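## Task

Carry plate M90 into the empty nest OUT and leave it seated there, with its well A1 sitting at the nest corner labelled A1. All other plates must finish exactly where they began, either seated in their nest or home in their slot of plate hotel H1. Anything that stays put only because the robot is holding it does not count. Release the plate and move the gripper away at the end.

## Robot and tools

Setup: one six-joint arm with a two-finger parallel gripper works over a table. There are six plates, spread among plate hotel H1 (6 slots, slot 1 lowest) and nests N1 and N2. OUT is an empty target nest. Nest RD is an ID station with a fixed bar-code scanner beside it. A plate is seated when it lies flat inside a nest's locators. It is home in H1 when it rests flat on its shelf, a short end toward the front, pushed fully against the back stop; a plate released far from home may tip off the shelf. Well A1 is at the plate's clipped corner. To identify a plate, lay it flat in RD with A1 at RD's A1 corner and keep the gripper out of the scanner's line of sight; the ID then appears in the results. Each scene starts from a new random layout and its own target plate.

Frames: the scene frame has its origin on the table surface under the arm base, +z up, +y to the left when facing along +x. The base may be slightly tilted. The gripper frame: fingers point along +z, they open and close along y. end_effector_position is the point between the closed pads; closed fingertips extend about 33 mm past it (about 9 mm when fully open), and closing pushes the tips roughly 24 mm further out, so keep clearance above surfaces.

Tool execute_actions(actions): runs a list of actions in sequence and returns state plus images from cam_high, cam_low, cam_wrist (each 896x504). An empty list only reports. Each action may hold "rows", "steps", "until".
- rows: 1 to 15 rows for the single arm, each row one control step of 1/30 s. Each row has 9 numbers in [-1, 1] in this order: dx, dy, dz, rx, ry, rz, position, force_limit, speed.
- dx, dy, dz, rx, ry, rz are an offset, not a pose: a target relative to the gripper's measured pose at the start of the action (for a call's first action, the last pose reported in this scene), expressed in the gripper's own axes. Every row is relative to that same start, not to the prior row. Scale: 1.0 = 0.6 m for translation, 180 degrees for rotation; rx, ry, rz form one rotation vector. Each step the commanded pose is clipped to 70 mm and 16 degrees from the measured pose; position is favoured over orientation when both cannot be met.
- position (absolute gripper command): +1 fully open (140 mm), about -0.8 pads touch, -1 closes until blocked. force_limit: grip force, about 14 N at -1, 60 N at 0, 107 N at +1 (parts up to 40 mm wide). speed: pad gap rate, about 30 mm/s at -1, 140 at 0, 250 at +1.
- steps: 1 to 450, at least the number of rows, default 15. After the final row the arm keeps driving to that row's target and the gripper keeps its command. Give long moves enough steps; a cut-short move may not finish on its own, so send the remainder next call.
- until: stops the action at the first step where all conditions hold, e.g. {"scanner": {"code": "c56"}}, or with a comparison like {"scanner": {"reads": [">", 0]}}. Numbers need one of =, !=, <, <=, >, >=. It only ends the action; it does not halt motion. Any bad value or unknown name rejects the whole call.

Results: end_effector_position (m), end_effector_quat_wxyz, linear and angular velocities in the scene frame; the reported position may be a little off, more so when reaching far. "Hand target" is the pose being driven toward. "pose unreachable" means the clearance check altered or blocked the command (a block or post under the base counts as arm); the arm then stops shortly after. object_status: 0 moving, 1 blocked while opening, 2 blocked while closing (a grip), 3 reached target or pads met (a thin part may still be held). After position -1 confirm 2. Stopped fingers stay until the position number changes by at least 0.01 or the object shifts. To squeeze harder while gripping, raise force_limit and switch position between -1 and -0.98. position_measured is in counts, 3 open to 230 closed, not linear. Scanner fields: code (lowercase ID such as m90, or no_read; never wrong) and reads (times code went from no_read to an ID).

Tool zoom_image(camera, region): enlarged crop of that camera's last image; region [x0, y0, x1, y1] in pixels from the top-left, at most 504x504.

Tool finished_scene(scene): ends scene 1 or 2 permanently after the last command has been held, reports success and gives the next task. Only call it once the plate is seated, released and the gripper is clear.

Limits and care: joint ranges (rad) waist, shoulder, forearm roll, wrist pitch, wrist roll -6.283 to 6.283, elbow -2.792 to 2.792; elbow never fully straightens. Joint speed caps 2.09 (waist, shoulder), 3.14 (elbow), 3.93 (wrist joints) rad/s, with 0.3 s ramp. Load limits N m: waist 323, shoulder 323, elbow 152, the three wrist joints 42.7, including held weight. Hitting a load limit or an external force of 144 N causes a 10 s stop and skips the rest of the call. Holding loads heats motors; a MOTOR HOT line warns, and overheating brakes the arm. Ramp offsets gradually (about 0.01 more per row, 6 mm per step) to avoid shaking a plate loose. Occasional disturbances may tug a held plate or nudge loose items. Never drop, slam, shove hard or knock anything off the table. The arm holds its last command while you compose the next reply. Faster, smooth, low-effort motion is preferred.

Each tool is called by a JSON object that holds its "method" and its "body", one argument or row to a line.

## Session

{"method": "execute_actions", "body": {
  "actions": []
}}

Scene clock: 0.00 s.
end_effector_position=(+0.2199, +0.4768, +0.1349) position_measured=3 object_status=3 end_effector_quat_wxyz=(-0.384, +0.687, -0.433, -0.439) end_effector_velocity=(+0.000, +0.000, -0.001) end_effector_angular_velocity=(-0.000, +0.001, -0.000)
Joint positions: [0.404 0.349 2.534 1.609 1.213 1.691]
Joint velocities: [ 0.     0.002 -0.     0.     0.    -0.   ]
Hand target: +0.220, +0.477, +0.135; -0.384, +0.687, -0.433, -0.439
scanner: code=no_read reads=0

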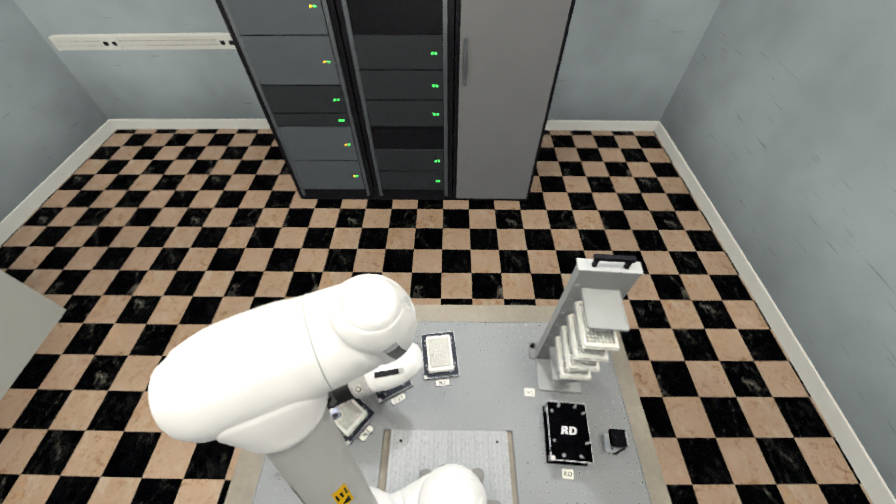

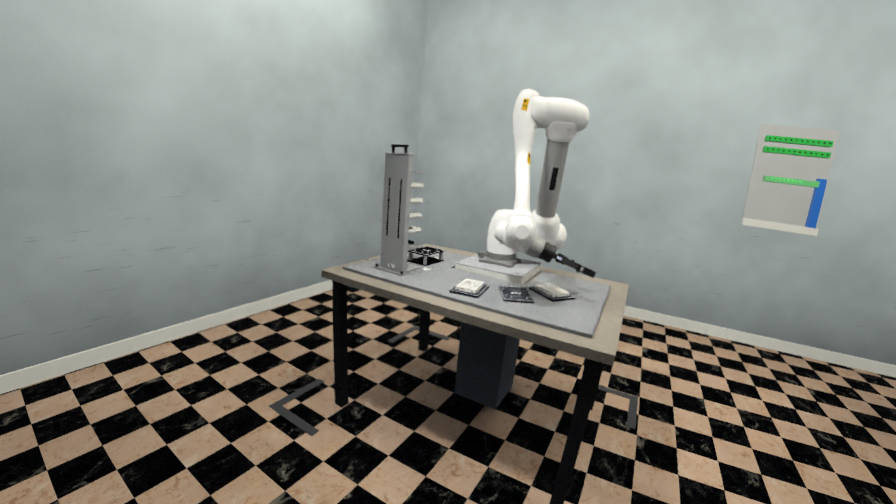

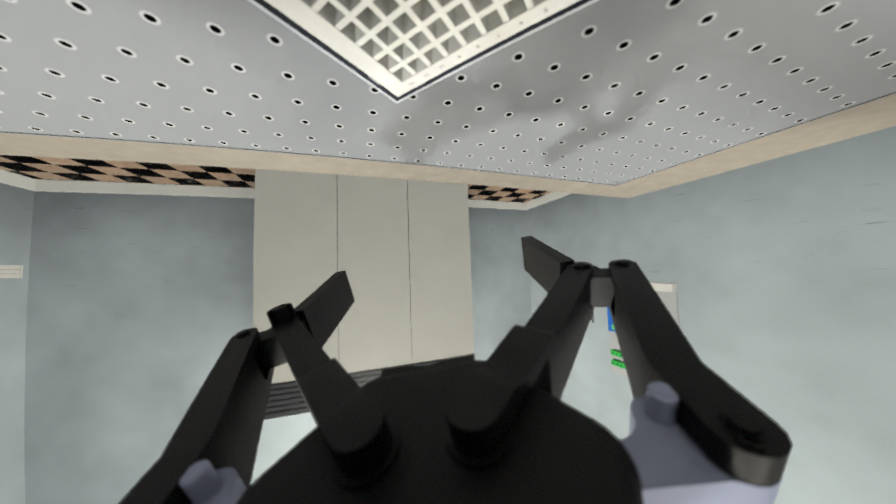

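{"method": "zoom_image", "body": {
  "camera": "cam_high",
  "region": [500, 240, 680, 500]
}}

{"method": "zoom_image", "body": {
  "camera": "cam_high",
  "region": [300, 310, 520, 470]
}}

{"method": "zoom_image", "body": {
  "camera": "cam_low",
  "region": [340, 130, 620, 330]
}}

Region (500, 240, 680, 500) of cam_high's 896x504 image, scaled by 1.938, with more detail than that image has; it fills the left 349 columns of this view, and the rest is white.

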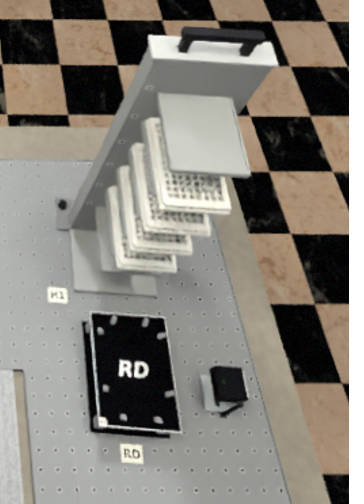

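Region (300, 310, 520, 470) of cam_high's 896x504 image, scaled by 2.291, with more detail than that image has; it fills the top 367 rows of this view, and the rest is white.

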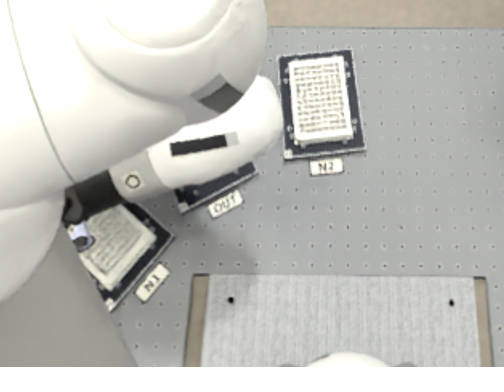

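Region (340, 130, 620, 330) of cam_low's 896x504 image, scaled by 1.800, with more detail than that image has; it fills the top 360 rows of this view, and the rest is white.

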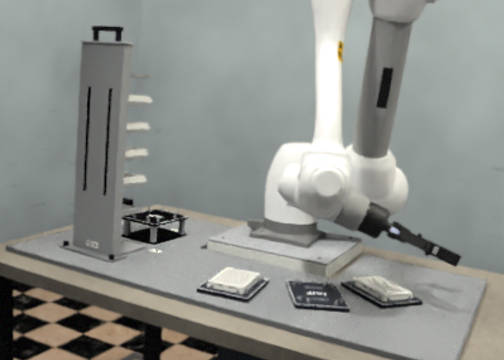

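{"method": "execute_actions", "body": {
  "actions": [
    {"rows":[[-0.012,-0.011,-0.042,-0.014,0.016,-0.015,1,0,0],[-0.024,-0.023,-0.084,-0.027,0.031,-0.031,1,0,0],[-0.048,-0.046,-0.168,-0.055,0.063,-0.062,1,0,0],[-0.071,-0.068,-0.252,-0.082,0.094,-0.093,1,0,0],[-0.119,-0.114,-0.42,-0.137,0.156,-0.154,1,0,0],[-0.2375,-0.2277,-0.8416,-0.2735,0.313,-0.3086,1,0,0]],"steps":90}
  ]
}}

Scene clock: 14.13 s.
end_effector_position=(+0.4501, +0.0992, +0.4490) position_measured=3 object_status=3 end_effector_quat_wxyz=(-0.000, +1.000, -0.001, +0.000) end_effector_velocity=(-0.001, +0.000, -0.000) end_effector_angular_velocity=(+0.001, +0.000, +0.000)
Joint positions: [ 0.142 -0.159  1.78  -0.011  1.52   1.733]
Joint velocities: [ 0.    -0.001  0.001  0.001  0.     0.   ]
Hand target: +0.450, +0.099, +0.449; -0.000, +1.000, -0.001, +0.000
Off the commanded pose: 0.001 m, 0 deg.
scanner: code=no_read reads=0

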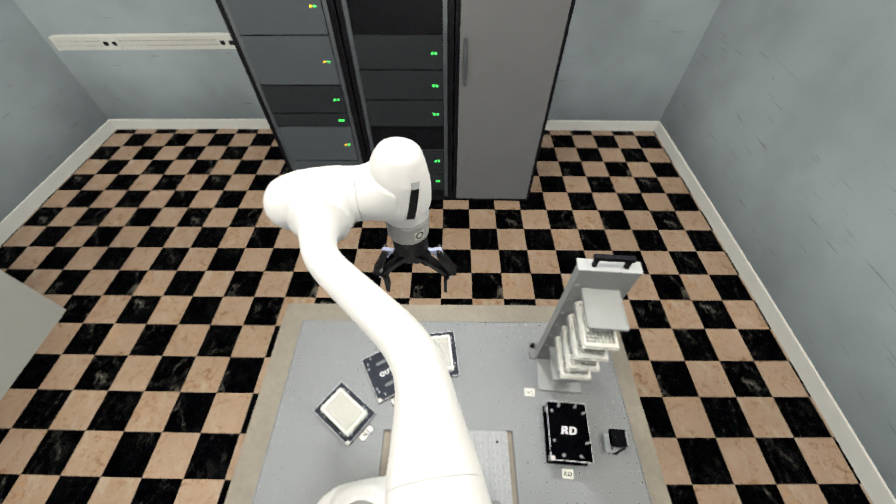

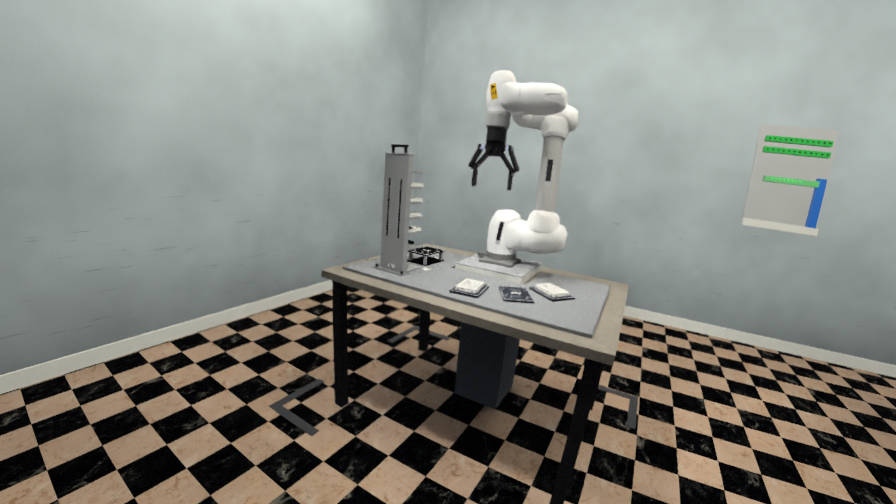

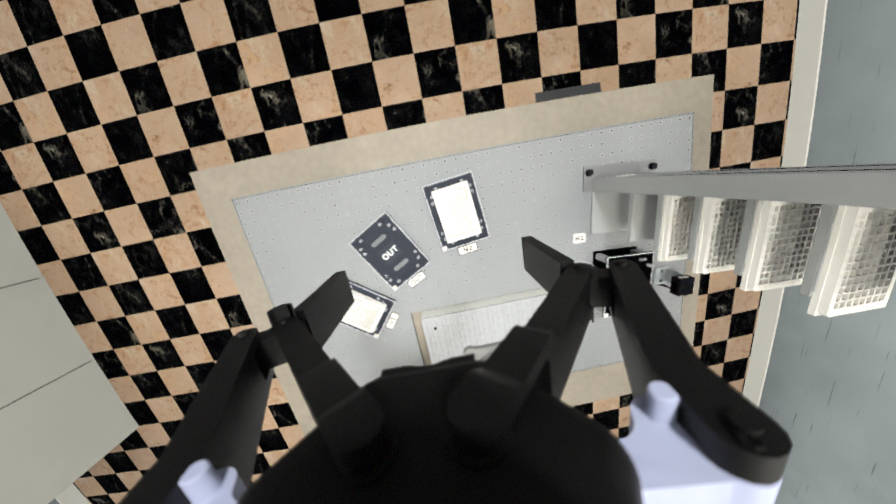

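{"method": "zoom_image", "body": {
  "camera": "cam_wrist",
  "region": [560, 140, 896, 330]
}}

{"method": "zoom_image", "body": {
  "camera": "cam_wrist",
  "region": [320, 160, 520, 350]
}}

Region (560, 140, 896, 330) of cam_wrist's 896x504 image, scaled by 1.500, with more detail than that image has; it fills the top 285 rows of this view, and the rest is white.

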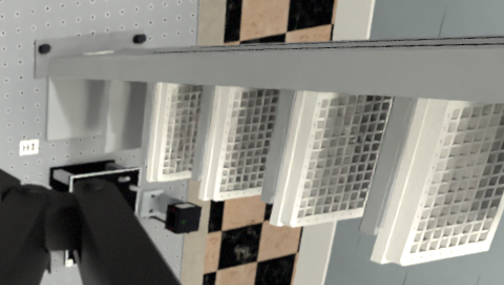

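Region (320, 160, 520, 350) of cam_wrist's 896x504 image, scaled by 2.520, with more detail than that image has; it fills the top 479 rows of this view, and the rest is white.

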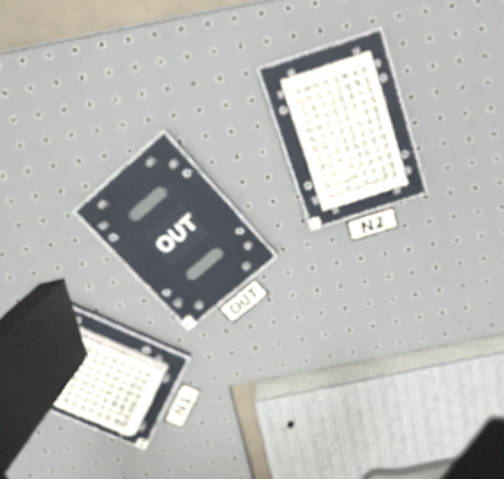

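{"method": "execute_actions", "body": {
  "actions": [
    {"rows":[[0.005,0.015,0.025,0,0,0,1,0,0],[0.01,0.04,0.06,0,0,0,1,0,0],[0.02,0.08,0.12,0,0,0,1,0,0],[0.04,0.16,0.25,0,0,0,1,0,0],[0.083,0.333,0.55,0,0,0,1,0,0]],"steps":60}
  ]
}}

Scene clock: 20.77 s.
end_effector_position=(+0.4993, -0.0998, +0.1189) position_measured=3 object_status=3 end_effector_quat_wxyz=(-0.000, +1.000, -0.000, +0.000) end_effector_velocity=(+0.000, -0.000, -0.000) end_effector_angular_velocity=(+0.001, +0.000, -0.001)
Joint positions: [-0.275  0.126  2.142 -0.013  0.869  1.323]
Joint velocities: [-0.001  0.001 -0.     0.001  0.    -0.   ]
Hand target: +0.499, -0.100, +0.119; -0.000, +1.000, -0.000, +0.000
Off the commanded pose: 0.001 m, 0 deg.
scanner: code=no_read reads=0

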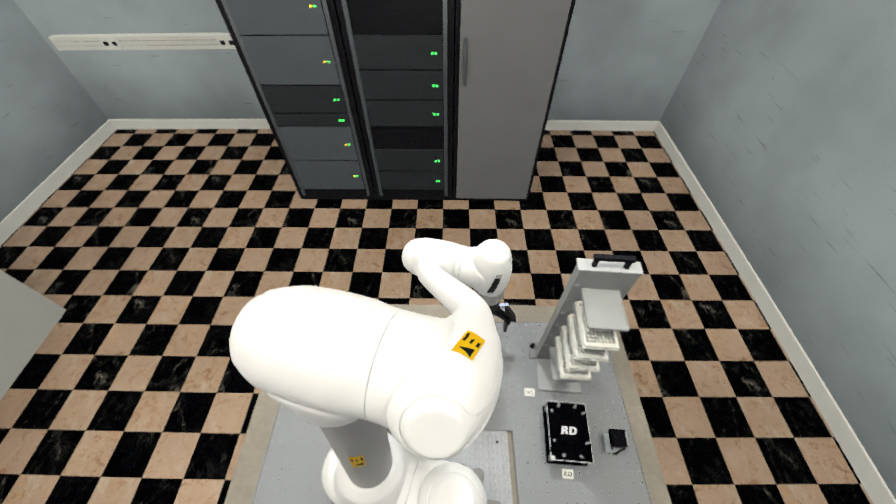

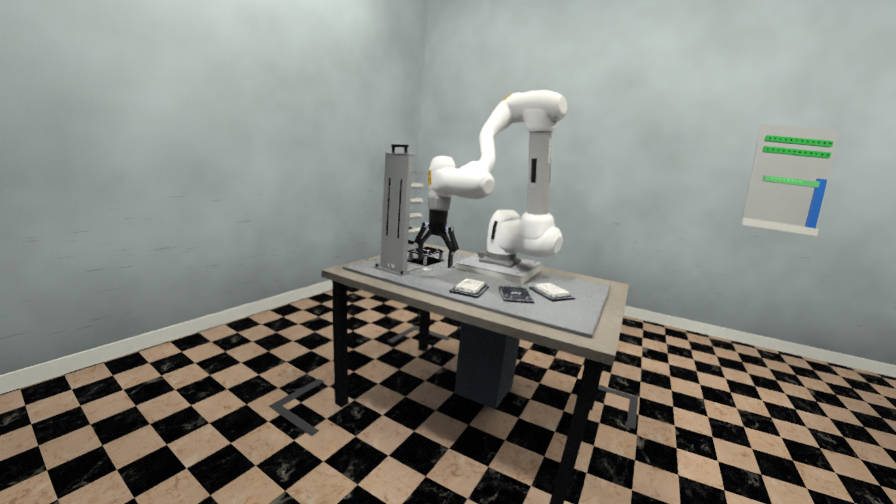

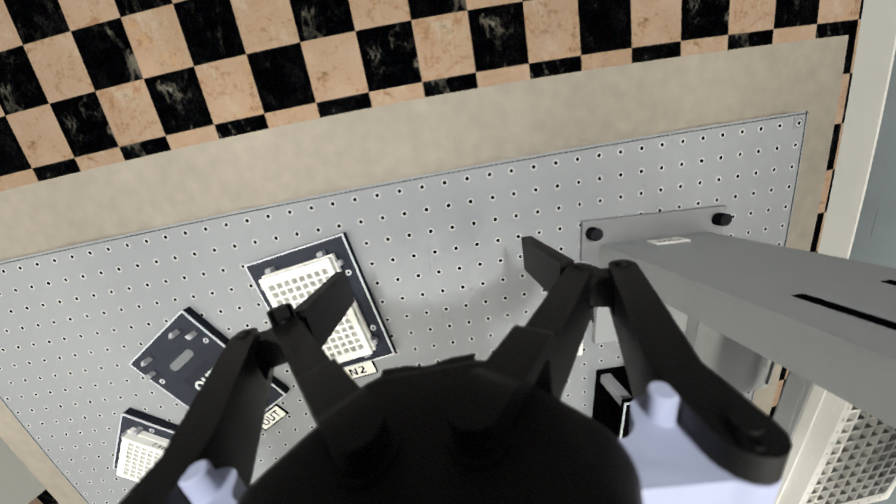

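{"method": "execute_actions", "body": {
  "actions": [
    {"rows":[[-0.01,0,0,0,0,0,1,0,0],[-0.03,0.01,0.01,0,0,0,1,0,0],[-0.07,0.02,0.02,0,0,0,1,0,0],[-0.12,0.04,0.04,0,0,0,1,0,0],[-0.2,0.06,0.08,0,0,0,1,0,0]],"steps":35}
  ]
}}

{"method": "zoom_image", "body": {
  "camera": "cam_wrist",
  "region": [100, 100, 400, 330]
}}

Scene clock: 30.40 s.
end_effector_position=(+0.3793, -0.1354, +0.0707) position_measured=3 object_status=3 end_effector_quat_wxyz=(-0.001, +1.000, -0.000, +0.000) end_effector_velocity=(+0.000, +0.000, -0.000) end_effector_angular_velocity=(+0.001, +0.000, +0.001)
Joint positions: [-0.439  0.034  2.364 -0.013  0.738  1.161]
Joint velocities: [ 0.     0.001 -0.     0.001  0.    -0.001]
Hand target: +0.379, -0.135, +0.071; -0.001, +1.000, -0.000, +0.000
Off the commanded pose: 0.000 m, 0 deg.
scanner: code=no_read reads=0

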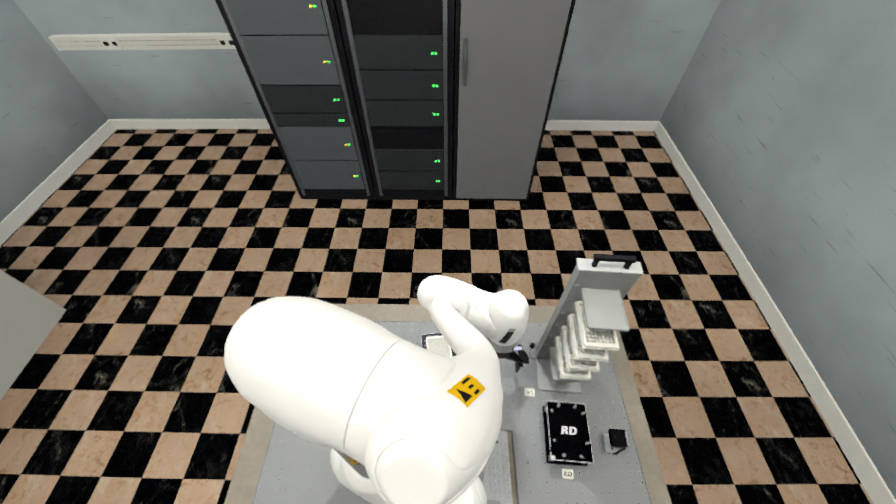

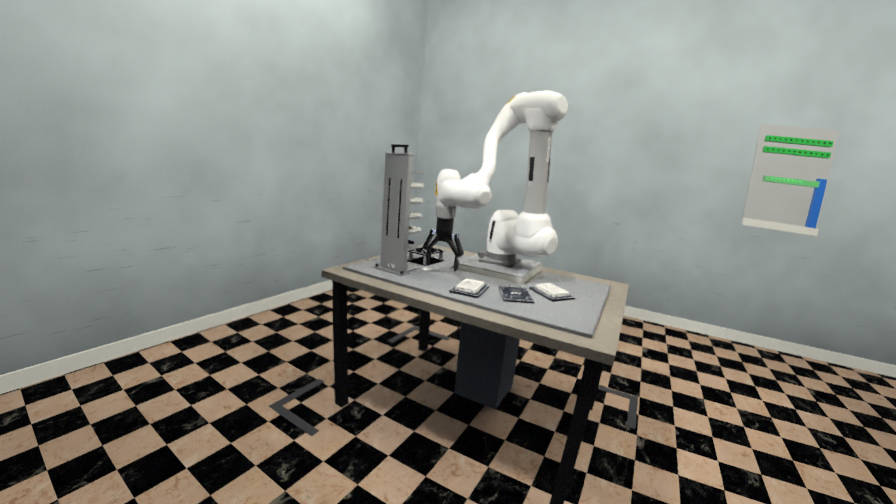

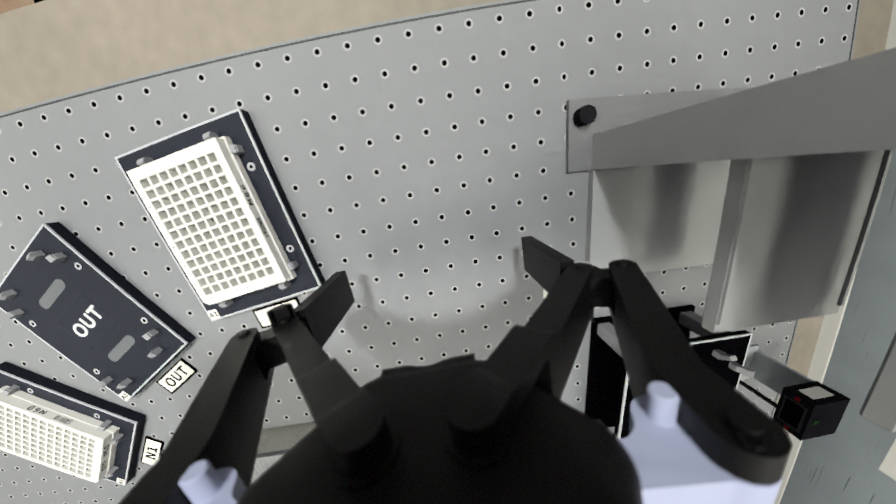

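Region (100, 100, 400, 330) of cam_wrist's 896x504 image, scaled by 1.680, with more detail than that image has; it fills the top 386 rows of this view, and the rest is white.

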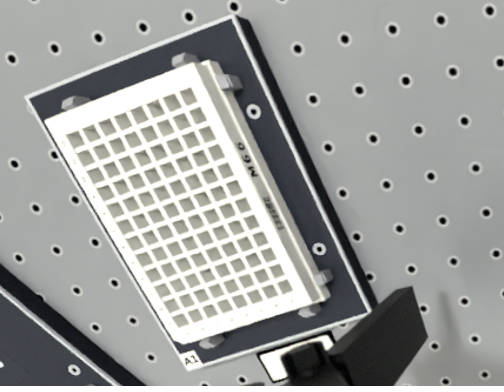

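Human-readable text exists.

{"method": "zoom_image", "body": {
  "camera": "cam_wrist",
  "region": [220, 165, 290, 245]
}}

{"method": "zoom_image", "body": {
  "camera": "cam_wrist",
  "region": [0, 370, 120, 450]
}}

Region (220, 165, 290, 245) of cam_wrist's 896x504 image, scaled by 6.300, with more detail than that image has; it fills the left 441 columns of this view, and the rest is white.

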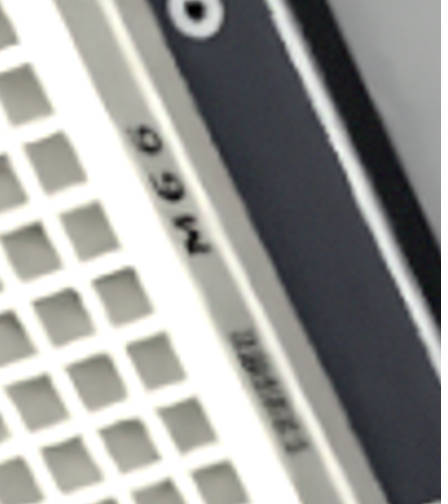

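Region (0, 370, 120, 450) of cam_wrist's 896x504 image, scaled by 4.200, with more detail than that image has.

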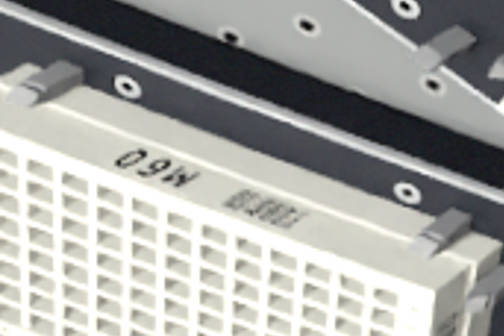

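{"method": "execute_actions", "body": {
  "actions": [
    {"rows":[[-0.01,0,-0.02,0,0,0,1,0,0],[-0.03,0.01,-0.06,0,0,0,1,0,0],[-0.07,0.02,-0.14,0,0,0,1,0,0],[-0.33,0.1,-0.6,0,0,0,1,0,0]],"steps":45},
    {"rows":[[0,0.02,0,0,0,0,1,0,0],[0,0.06,0,0,0,0,1,0,0],[0,0.14,0,0,0,0,1,0,0],[0.0,0.75,0,0,0,0,1,0,0]],"steps":50}
  ]
}}

Scene clock: 38.97 s.
end_effector_position=(+0.1803, -0.6454, +0.4296) position_measured=3 object_status=3 end_effector_quat_wxyz=(-0.001, +1.000, -0.001, -0.000) end_effector_velocity=(+0.001, -0.000, +0.000) end_effector_angular_velocity=(-0.000, -0.000, -0.000)
Joint positions: [-1.367  0.168  1.471 -0.002  1.492  0.224]
Joint velocities: [ 0.001  0.    -0.001  0.    -0.     0.001]
Hand target: +0.180, -0.645, +0.430; -0.001, +1.000, -0.001, -0.000
Off the commanded pose: 0.000 m, 0 deg.
scanner: code=no_read reads=0

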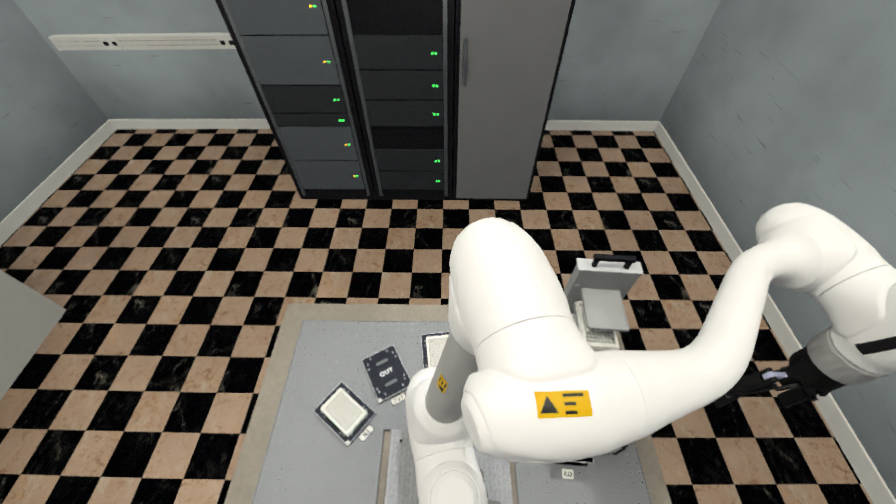

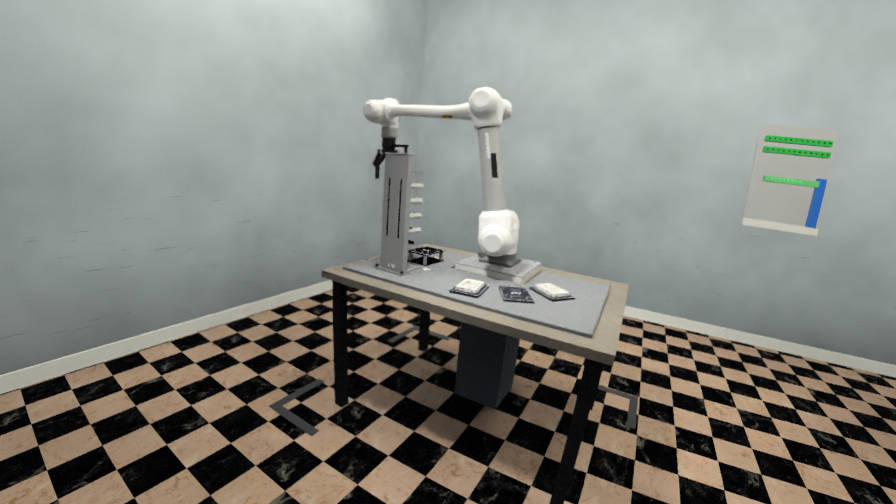

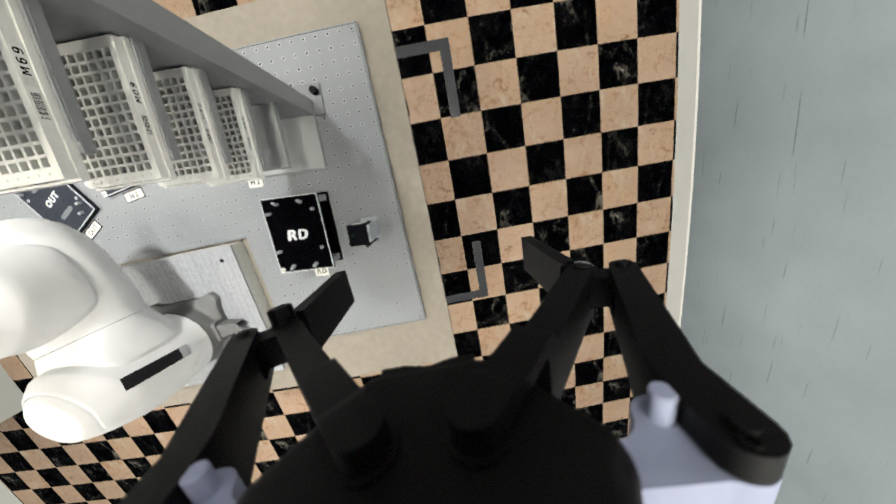

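{"method": "zoom_image", "body": {
  "camera": "cam_wrist",
  "region": [110, 60, 270, 190]
}}

{"method": "zoom_image", "body": {
  "camera": "cam_wrist",
  "region": [185, 90, 260, 150]
}}

Region (110, 60, 270, 190) of cam_wrist's 896x504 image, scaled by 3.150, with more detail than that image has; it fills the top 410 rows of this view, and the rest is white.

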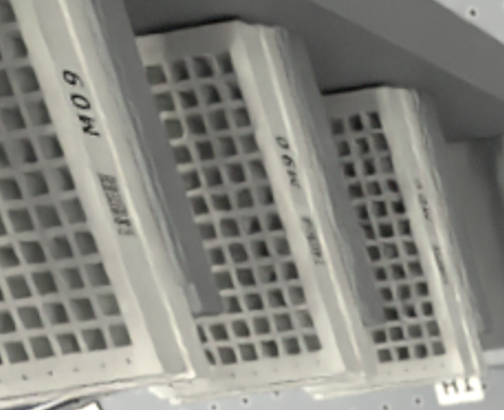

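Region (185, 90, 260, 150) of cam_wrist's 896x504 image, scaled by 6.720, with more detail than that image has; it fills the top 403 rows of this view, and the rest is white.

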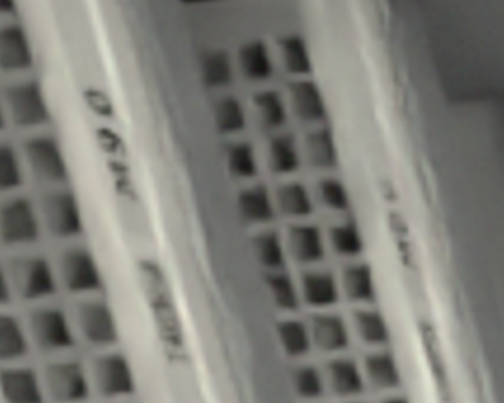

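{"method": "execute_actions", "body": {
  "actions": [
    {"rows":[[0,0,0,0,0.02,0,1,0,0],[0,0,0,0,0.05,0,1,0,0],[0,0,0,0,0.1,0,1,0,0],[-0.05,-0.15,0.1,0,0.5,0,1,0,0]],"steps":50},
    {"rows":[[-0.01,-0.02,0,0,0,0,1,0,0],[-0.03,-0.06,0,0,0,0,1,0,0],[-0.07,-0.14,0,0,0,0,1,0,0],[-0.15,-0.31,0,0,0,0,1,0,0]],"steps":40}
  ]
}}

Scene clock: 53.37 s.
end_effector_position=(+0.1517, -0.3684, +0.2802) position_measured=3 object_status=3 end_effector_quat_wxyz=(-0.001, +0.707, -0.001, +0.707) end_effector_velocity=(-0.000, +0.000, +0.000) end_effector_angular_velocity=(+0.000, +0.000, -0.000)
Joint positions: [-2.134  0.284  2.428  1.068  1.789 -1.206]
Joint velocities: [-0.001 -0.001  0.    -0.     0.     0.   ]
Hand target: +0.152, -0.368, +0.280; -0.001, +0.707, -0.001, +0.707
Off the commanded pose: 0.000 m, 0 deg.
scanner: code=no_read reads=0

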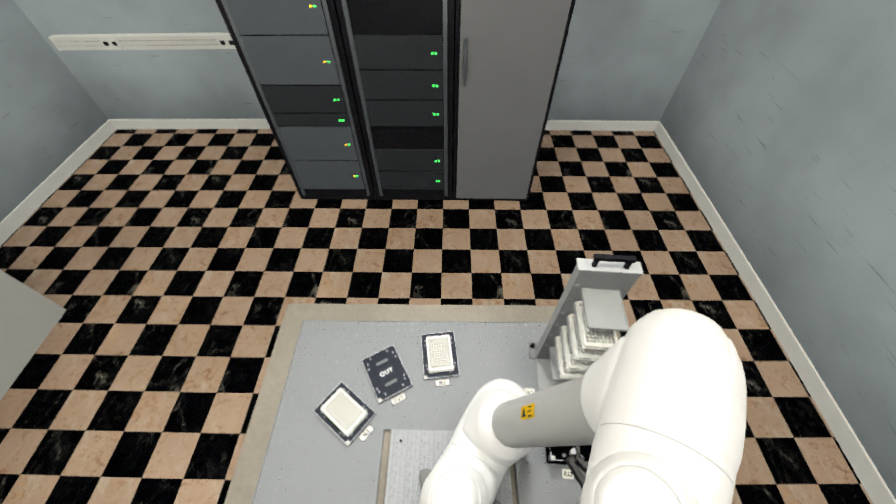

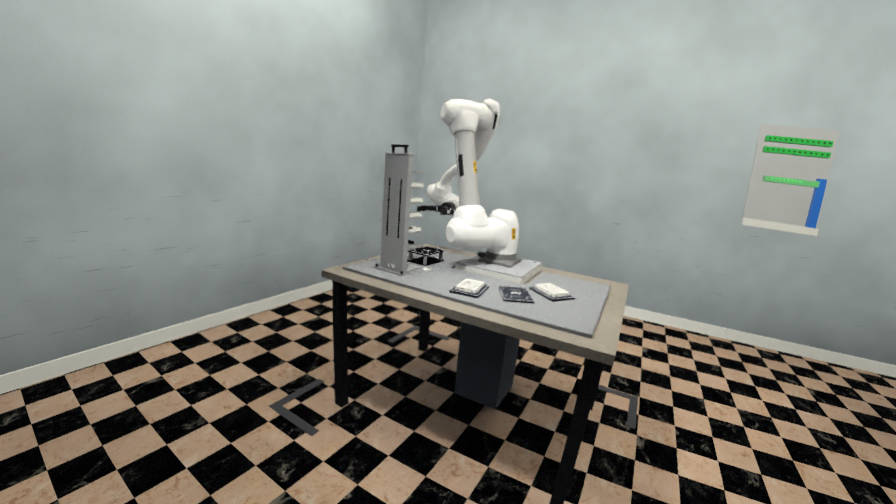

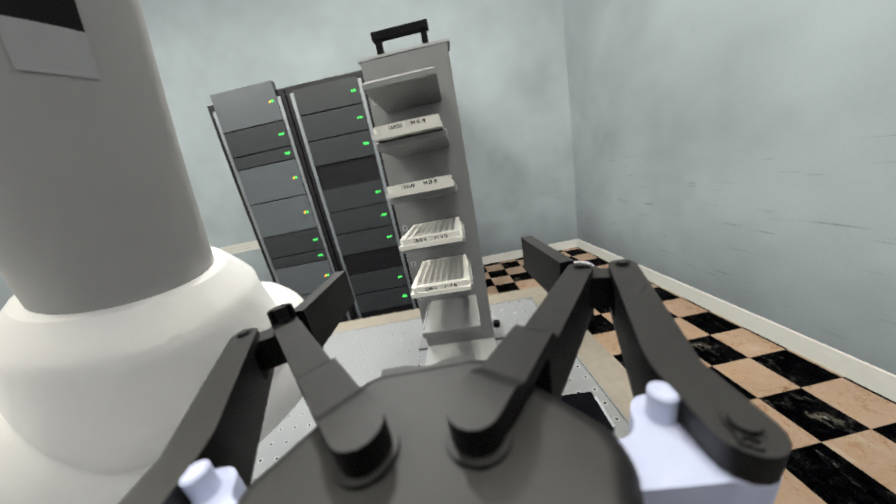

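{"method": "execute_actions", "body": {
  "actions": [
    {"rows":[[0,0,0.01,0,0,0,1,0,0],[0,0,0.03,0,0,0,1,0,0],[0,0,0.06,0,0,0,1,0,0],[0,0,0.1,0,0,0,1,0,0],[0,0,0.15,0,0,0,1,0,0],[0,0,0.2,0,0,0,1,0,0]],"steps":30}
  ]
}}

{"method": "zoom_image", "body": {
  "camera": "cam_wrist",
  "region": [300, 130, 580, 370]
}}

Scene clock: 56.83 s.
end_effector_position=(+0.2715, -0.3686, +0.2802) position_measured=3 object_status=3 end_effector_quat_wxyz=(-0.001, +0.707, -0.001, +0.707) end_effector_velocity=(+0.000, +0.001, -0.000) end_effector_angular_velocity=(-0.000, +0.000, +0.001)
Joint positions: [-1.849  0.244  2.494  1.332  1.672 -1.189]
Joint velocities: [-0.    -0.001  0.001 -0.002  0.    -0.001]
Hand target: +0.272, -0.369, +0.280; -0.001, +0.707, -0.001, +0.707
Off the commanded pose: 0.000 m, 0 deg.
scanner: code=no_read reads=0

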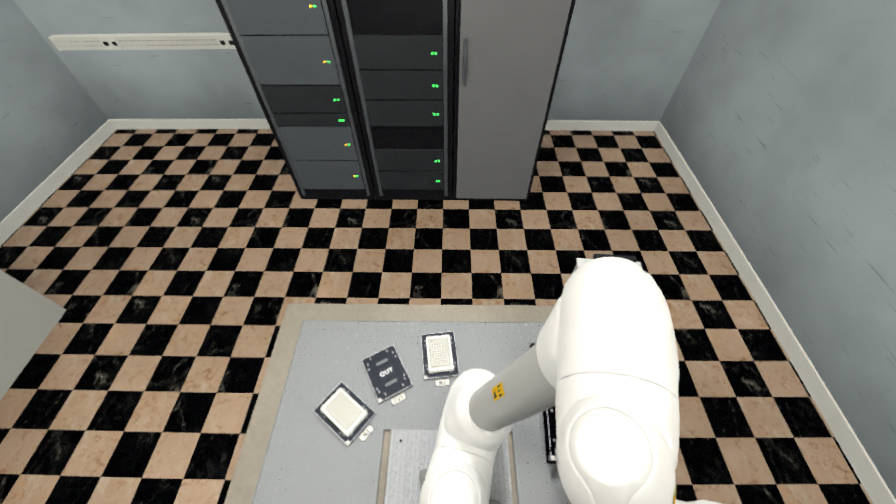

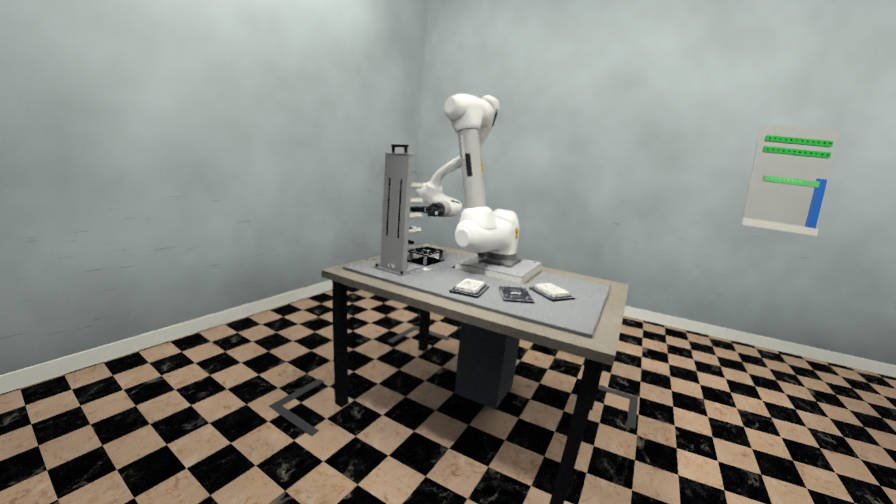

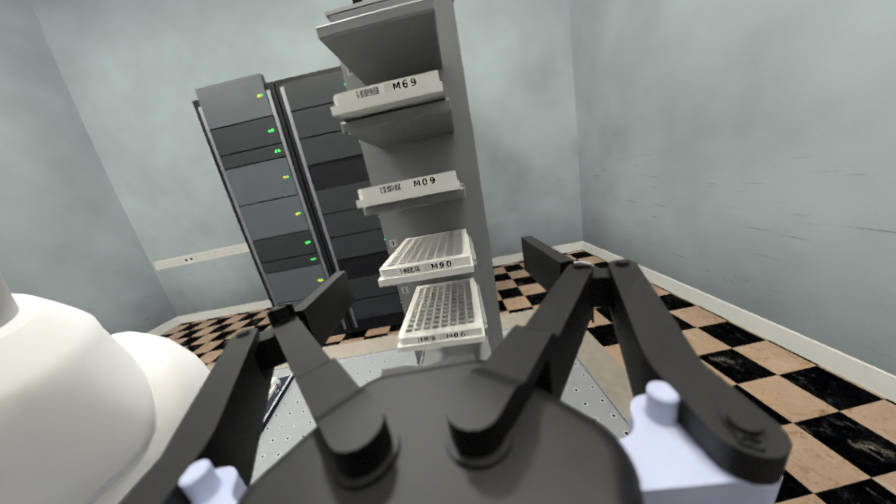

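Region (300, 130, 580, 370) of cam_wrist's 896x504 image, scaled by 1.800, with more detail than that image has; it fills the top 432 rows of this view, and the rest is white.

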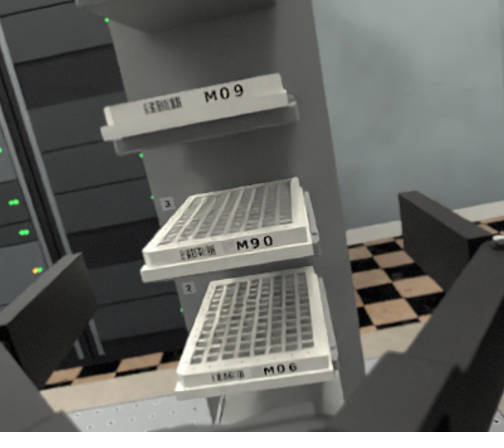

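{"method": "execute_actions", "body": {
  "actions": [
    {"rows":[[-0.003,-0.006,0,-0.007,0,0,1,0,0],[-0.006,-0.012,0,-0.014,0,0,1,0,0],[-0.01,-0.022,0,-0.028,0,0,1,0,0]],"steps":20},
    {"rows":[[0,0,0.01,0,0,0,1,0,0],[0,0,0.02,0,0,0,1,0,0],[0,0,0.03,0,0,0,1,0,0],[0,0,0.04,0,0,0,1,0,0],[0,0,0.05,0,0,0,1,0,0]],"steps":20}
  ]
}}

{"method": "zoom_image", "body": {
  "camera": "cam_wrist",
  "region": [300, 130, 580, 370]
}}

Scene clock: 71.03 s.
end_effector_position=(+0.3014, -0.3580, +0.2742) position_measured=3 object_status=3 end_effector_quat_wxyz=(+0.030, +0.707, -0.032, +0.706) end_effector_velocity=(+0.000, +0.000, +0.000) end_effector_angular_velocity=(-0.000, -0.000, -0.000)
Joint positions: [-1.787  0.216  2.574  1.469  1.61  -1.229]
Joint velocities: [ 0.    -0.001  0.001  0.001 -0.    -0.   ]
Hand target: +0.301, -0.358, +0.274; +0.030, +0.707, -0.032, +0.706
Off the commanded pose: 0.000 m, 0 deg.
scanner: code=no_read reads=0

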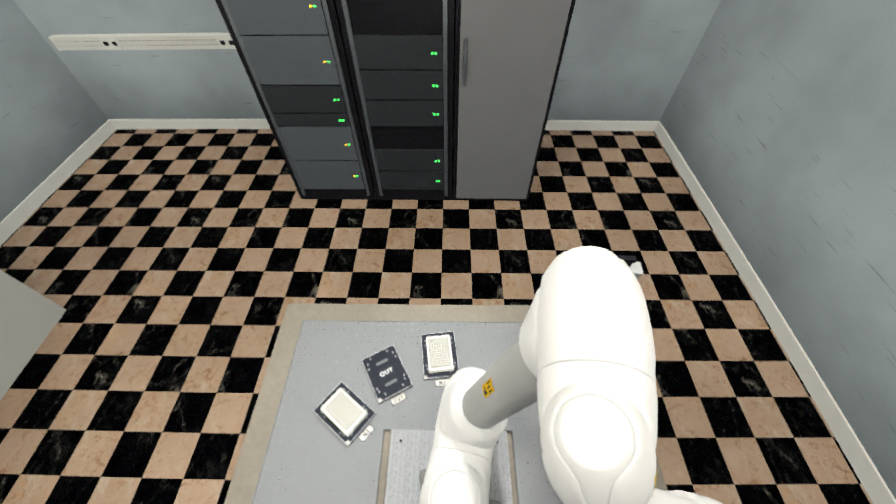

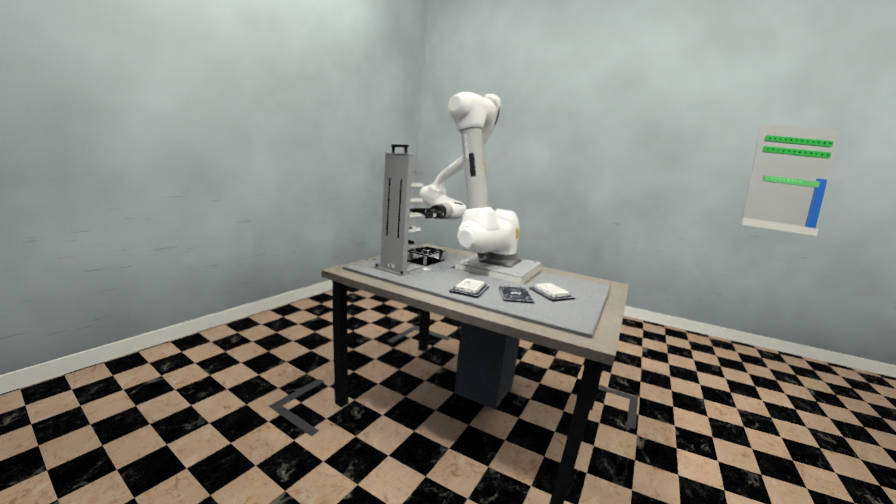

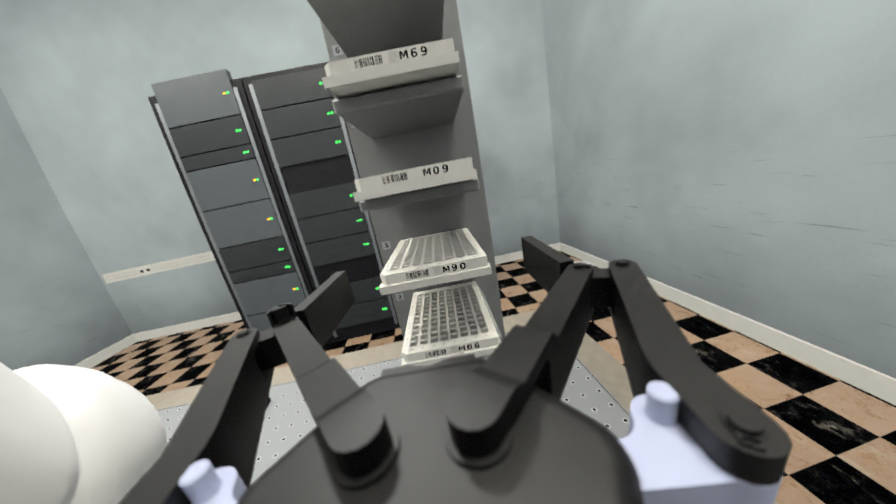

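Region (300, 130, 580, 370) of cam_wrist's 896x504 image, scaled by 1.800, with more detail than that image has; it fills the top 432 rows of this view, and the rest is white.

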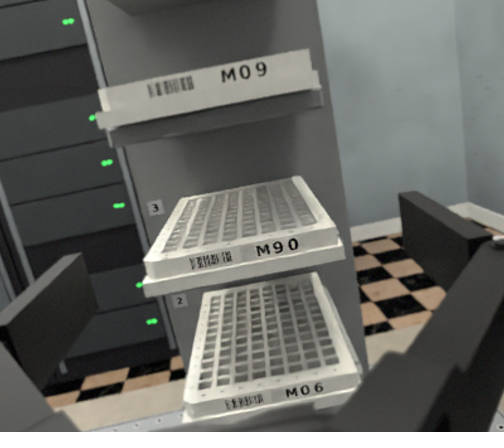

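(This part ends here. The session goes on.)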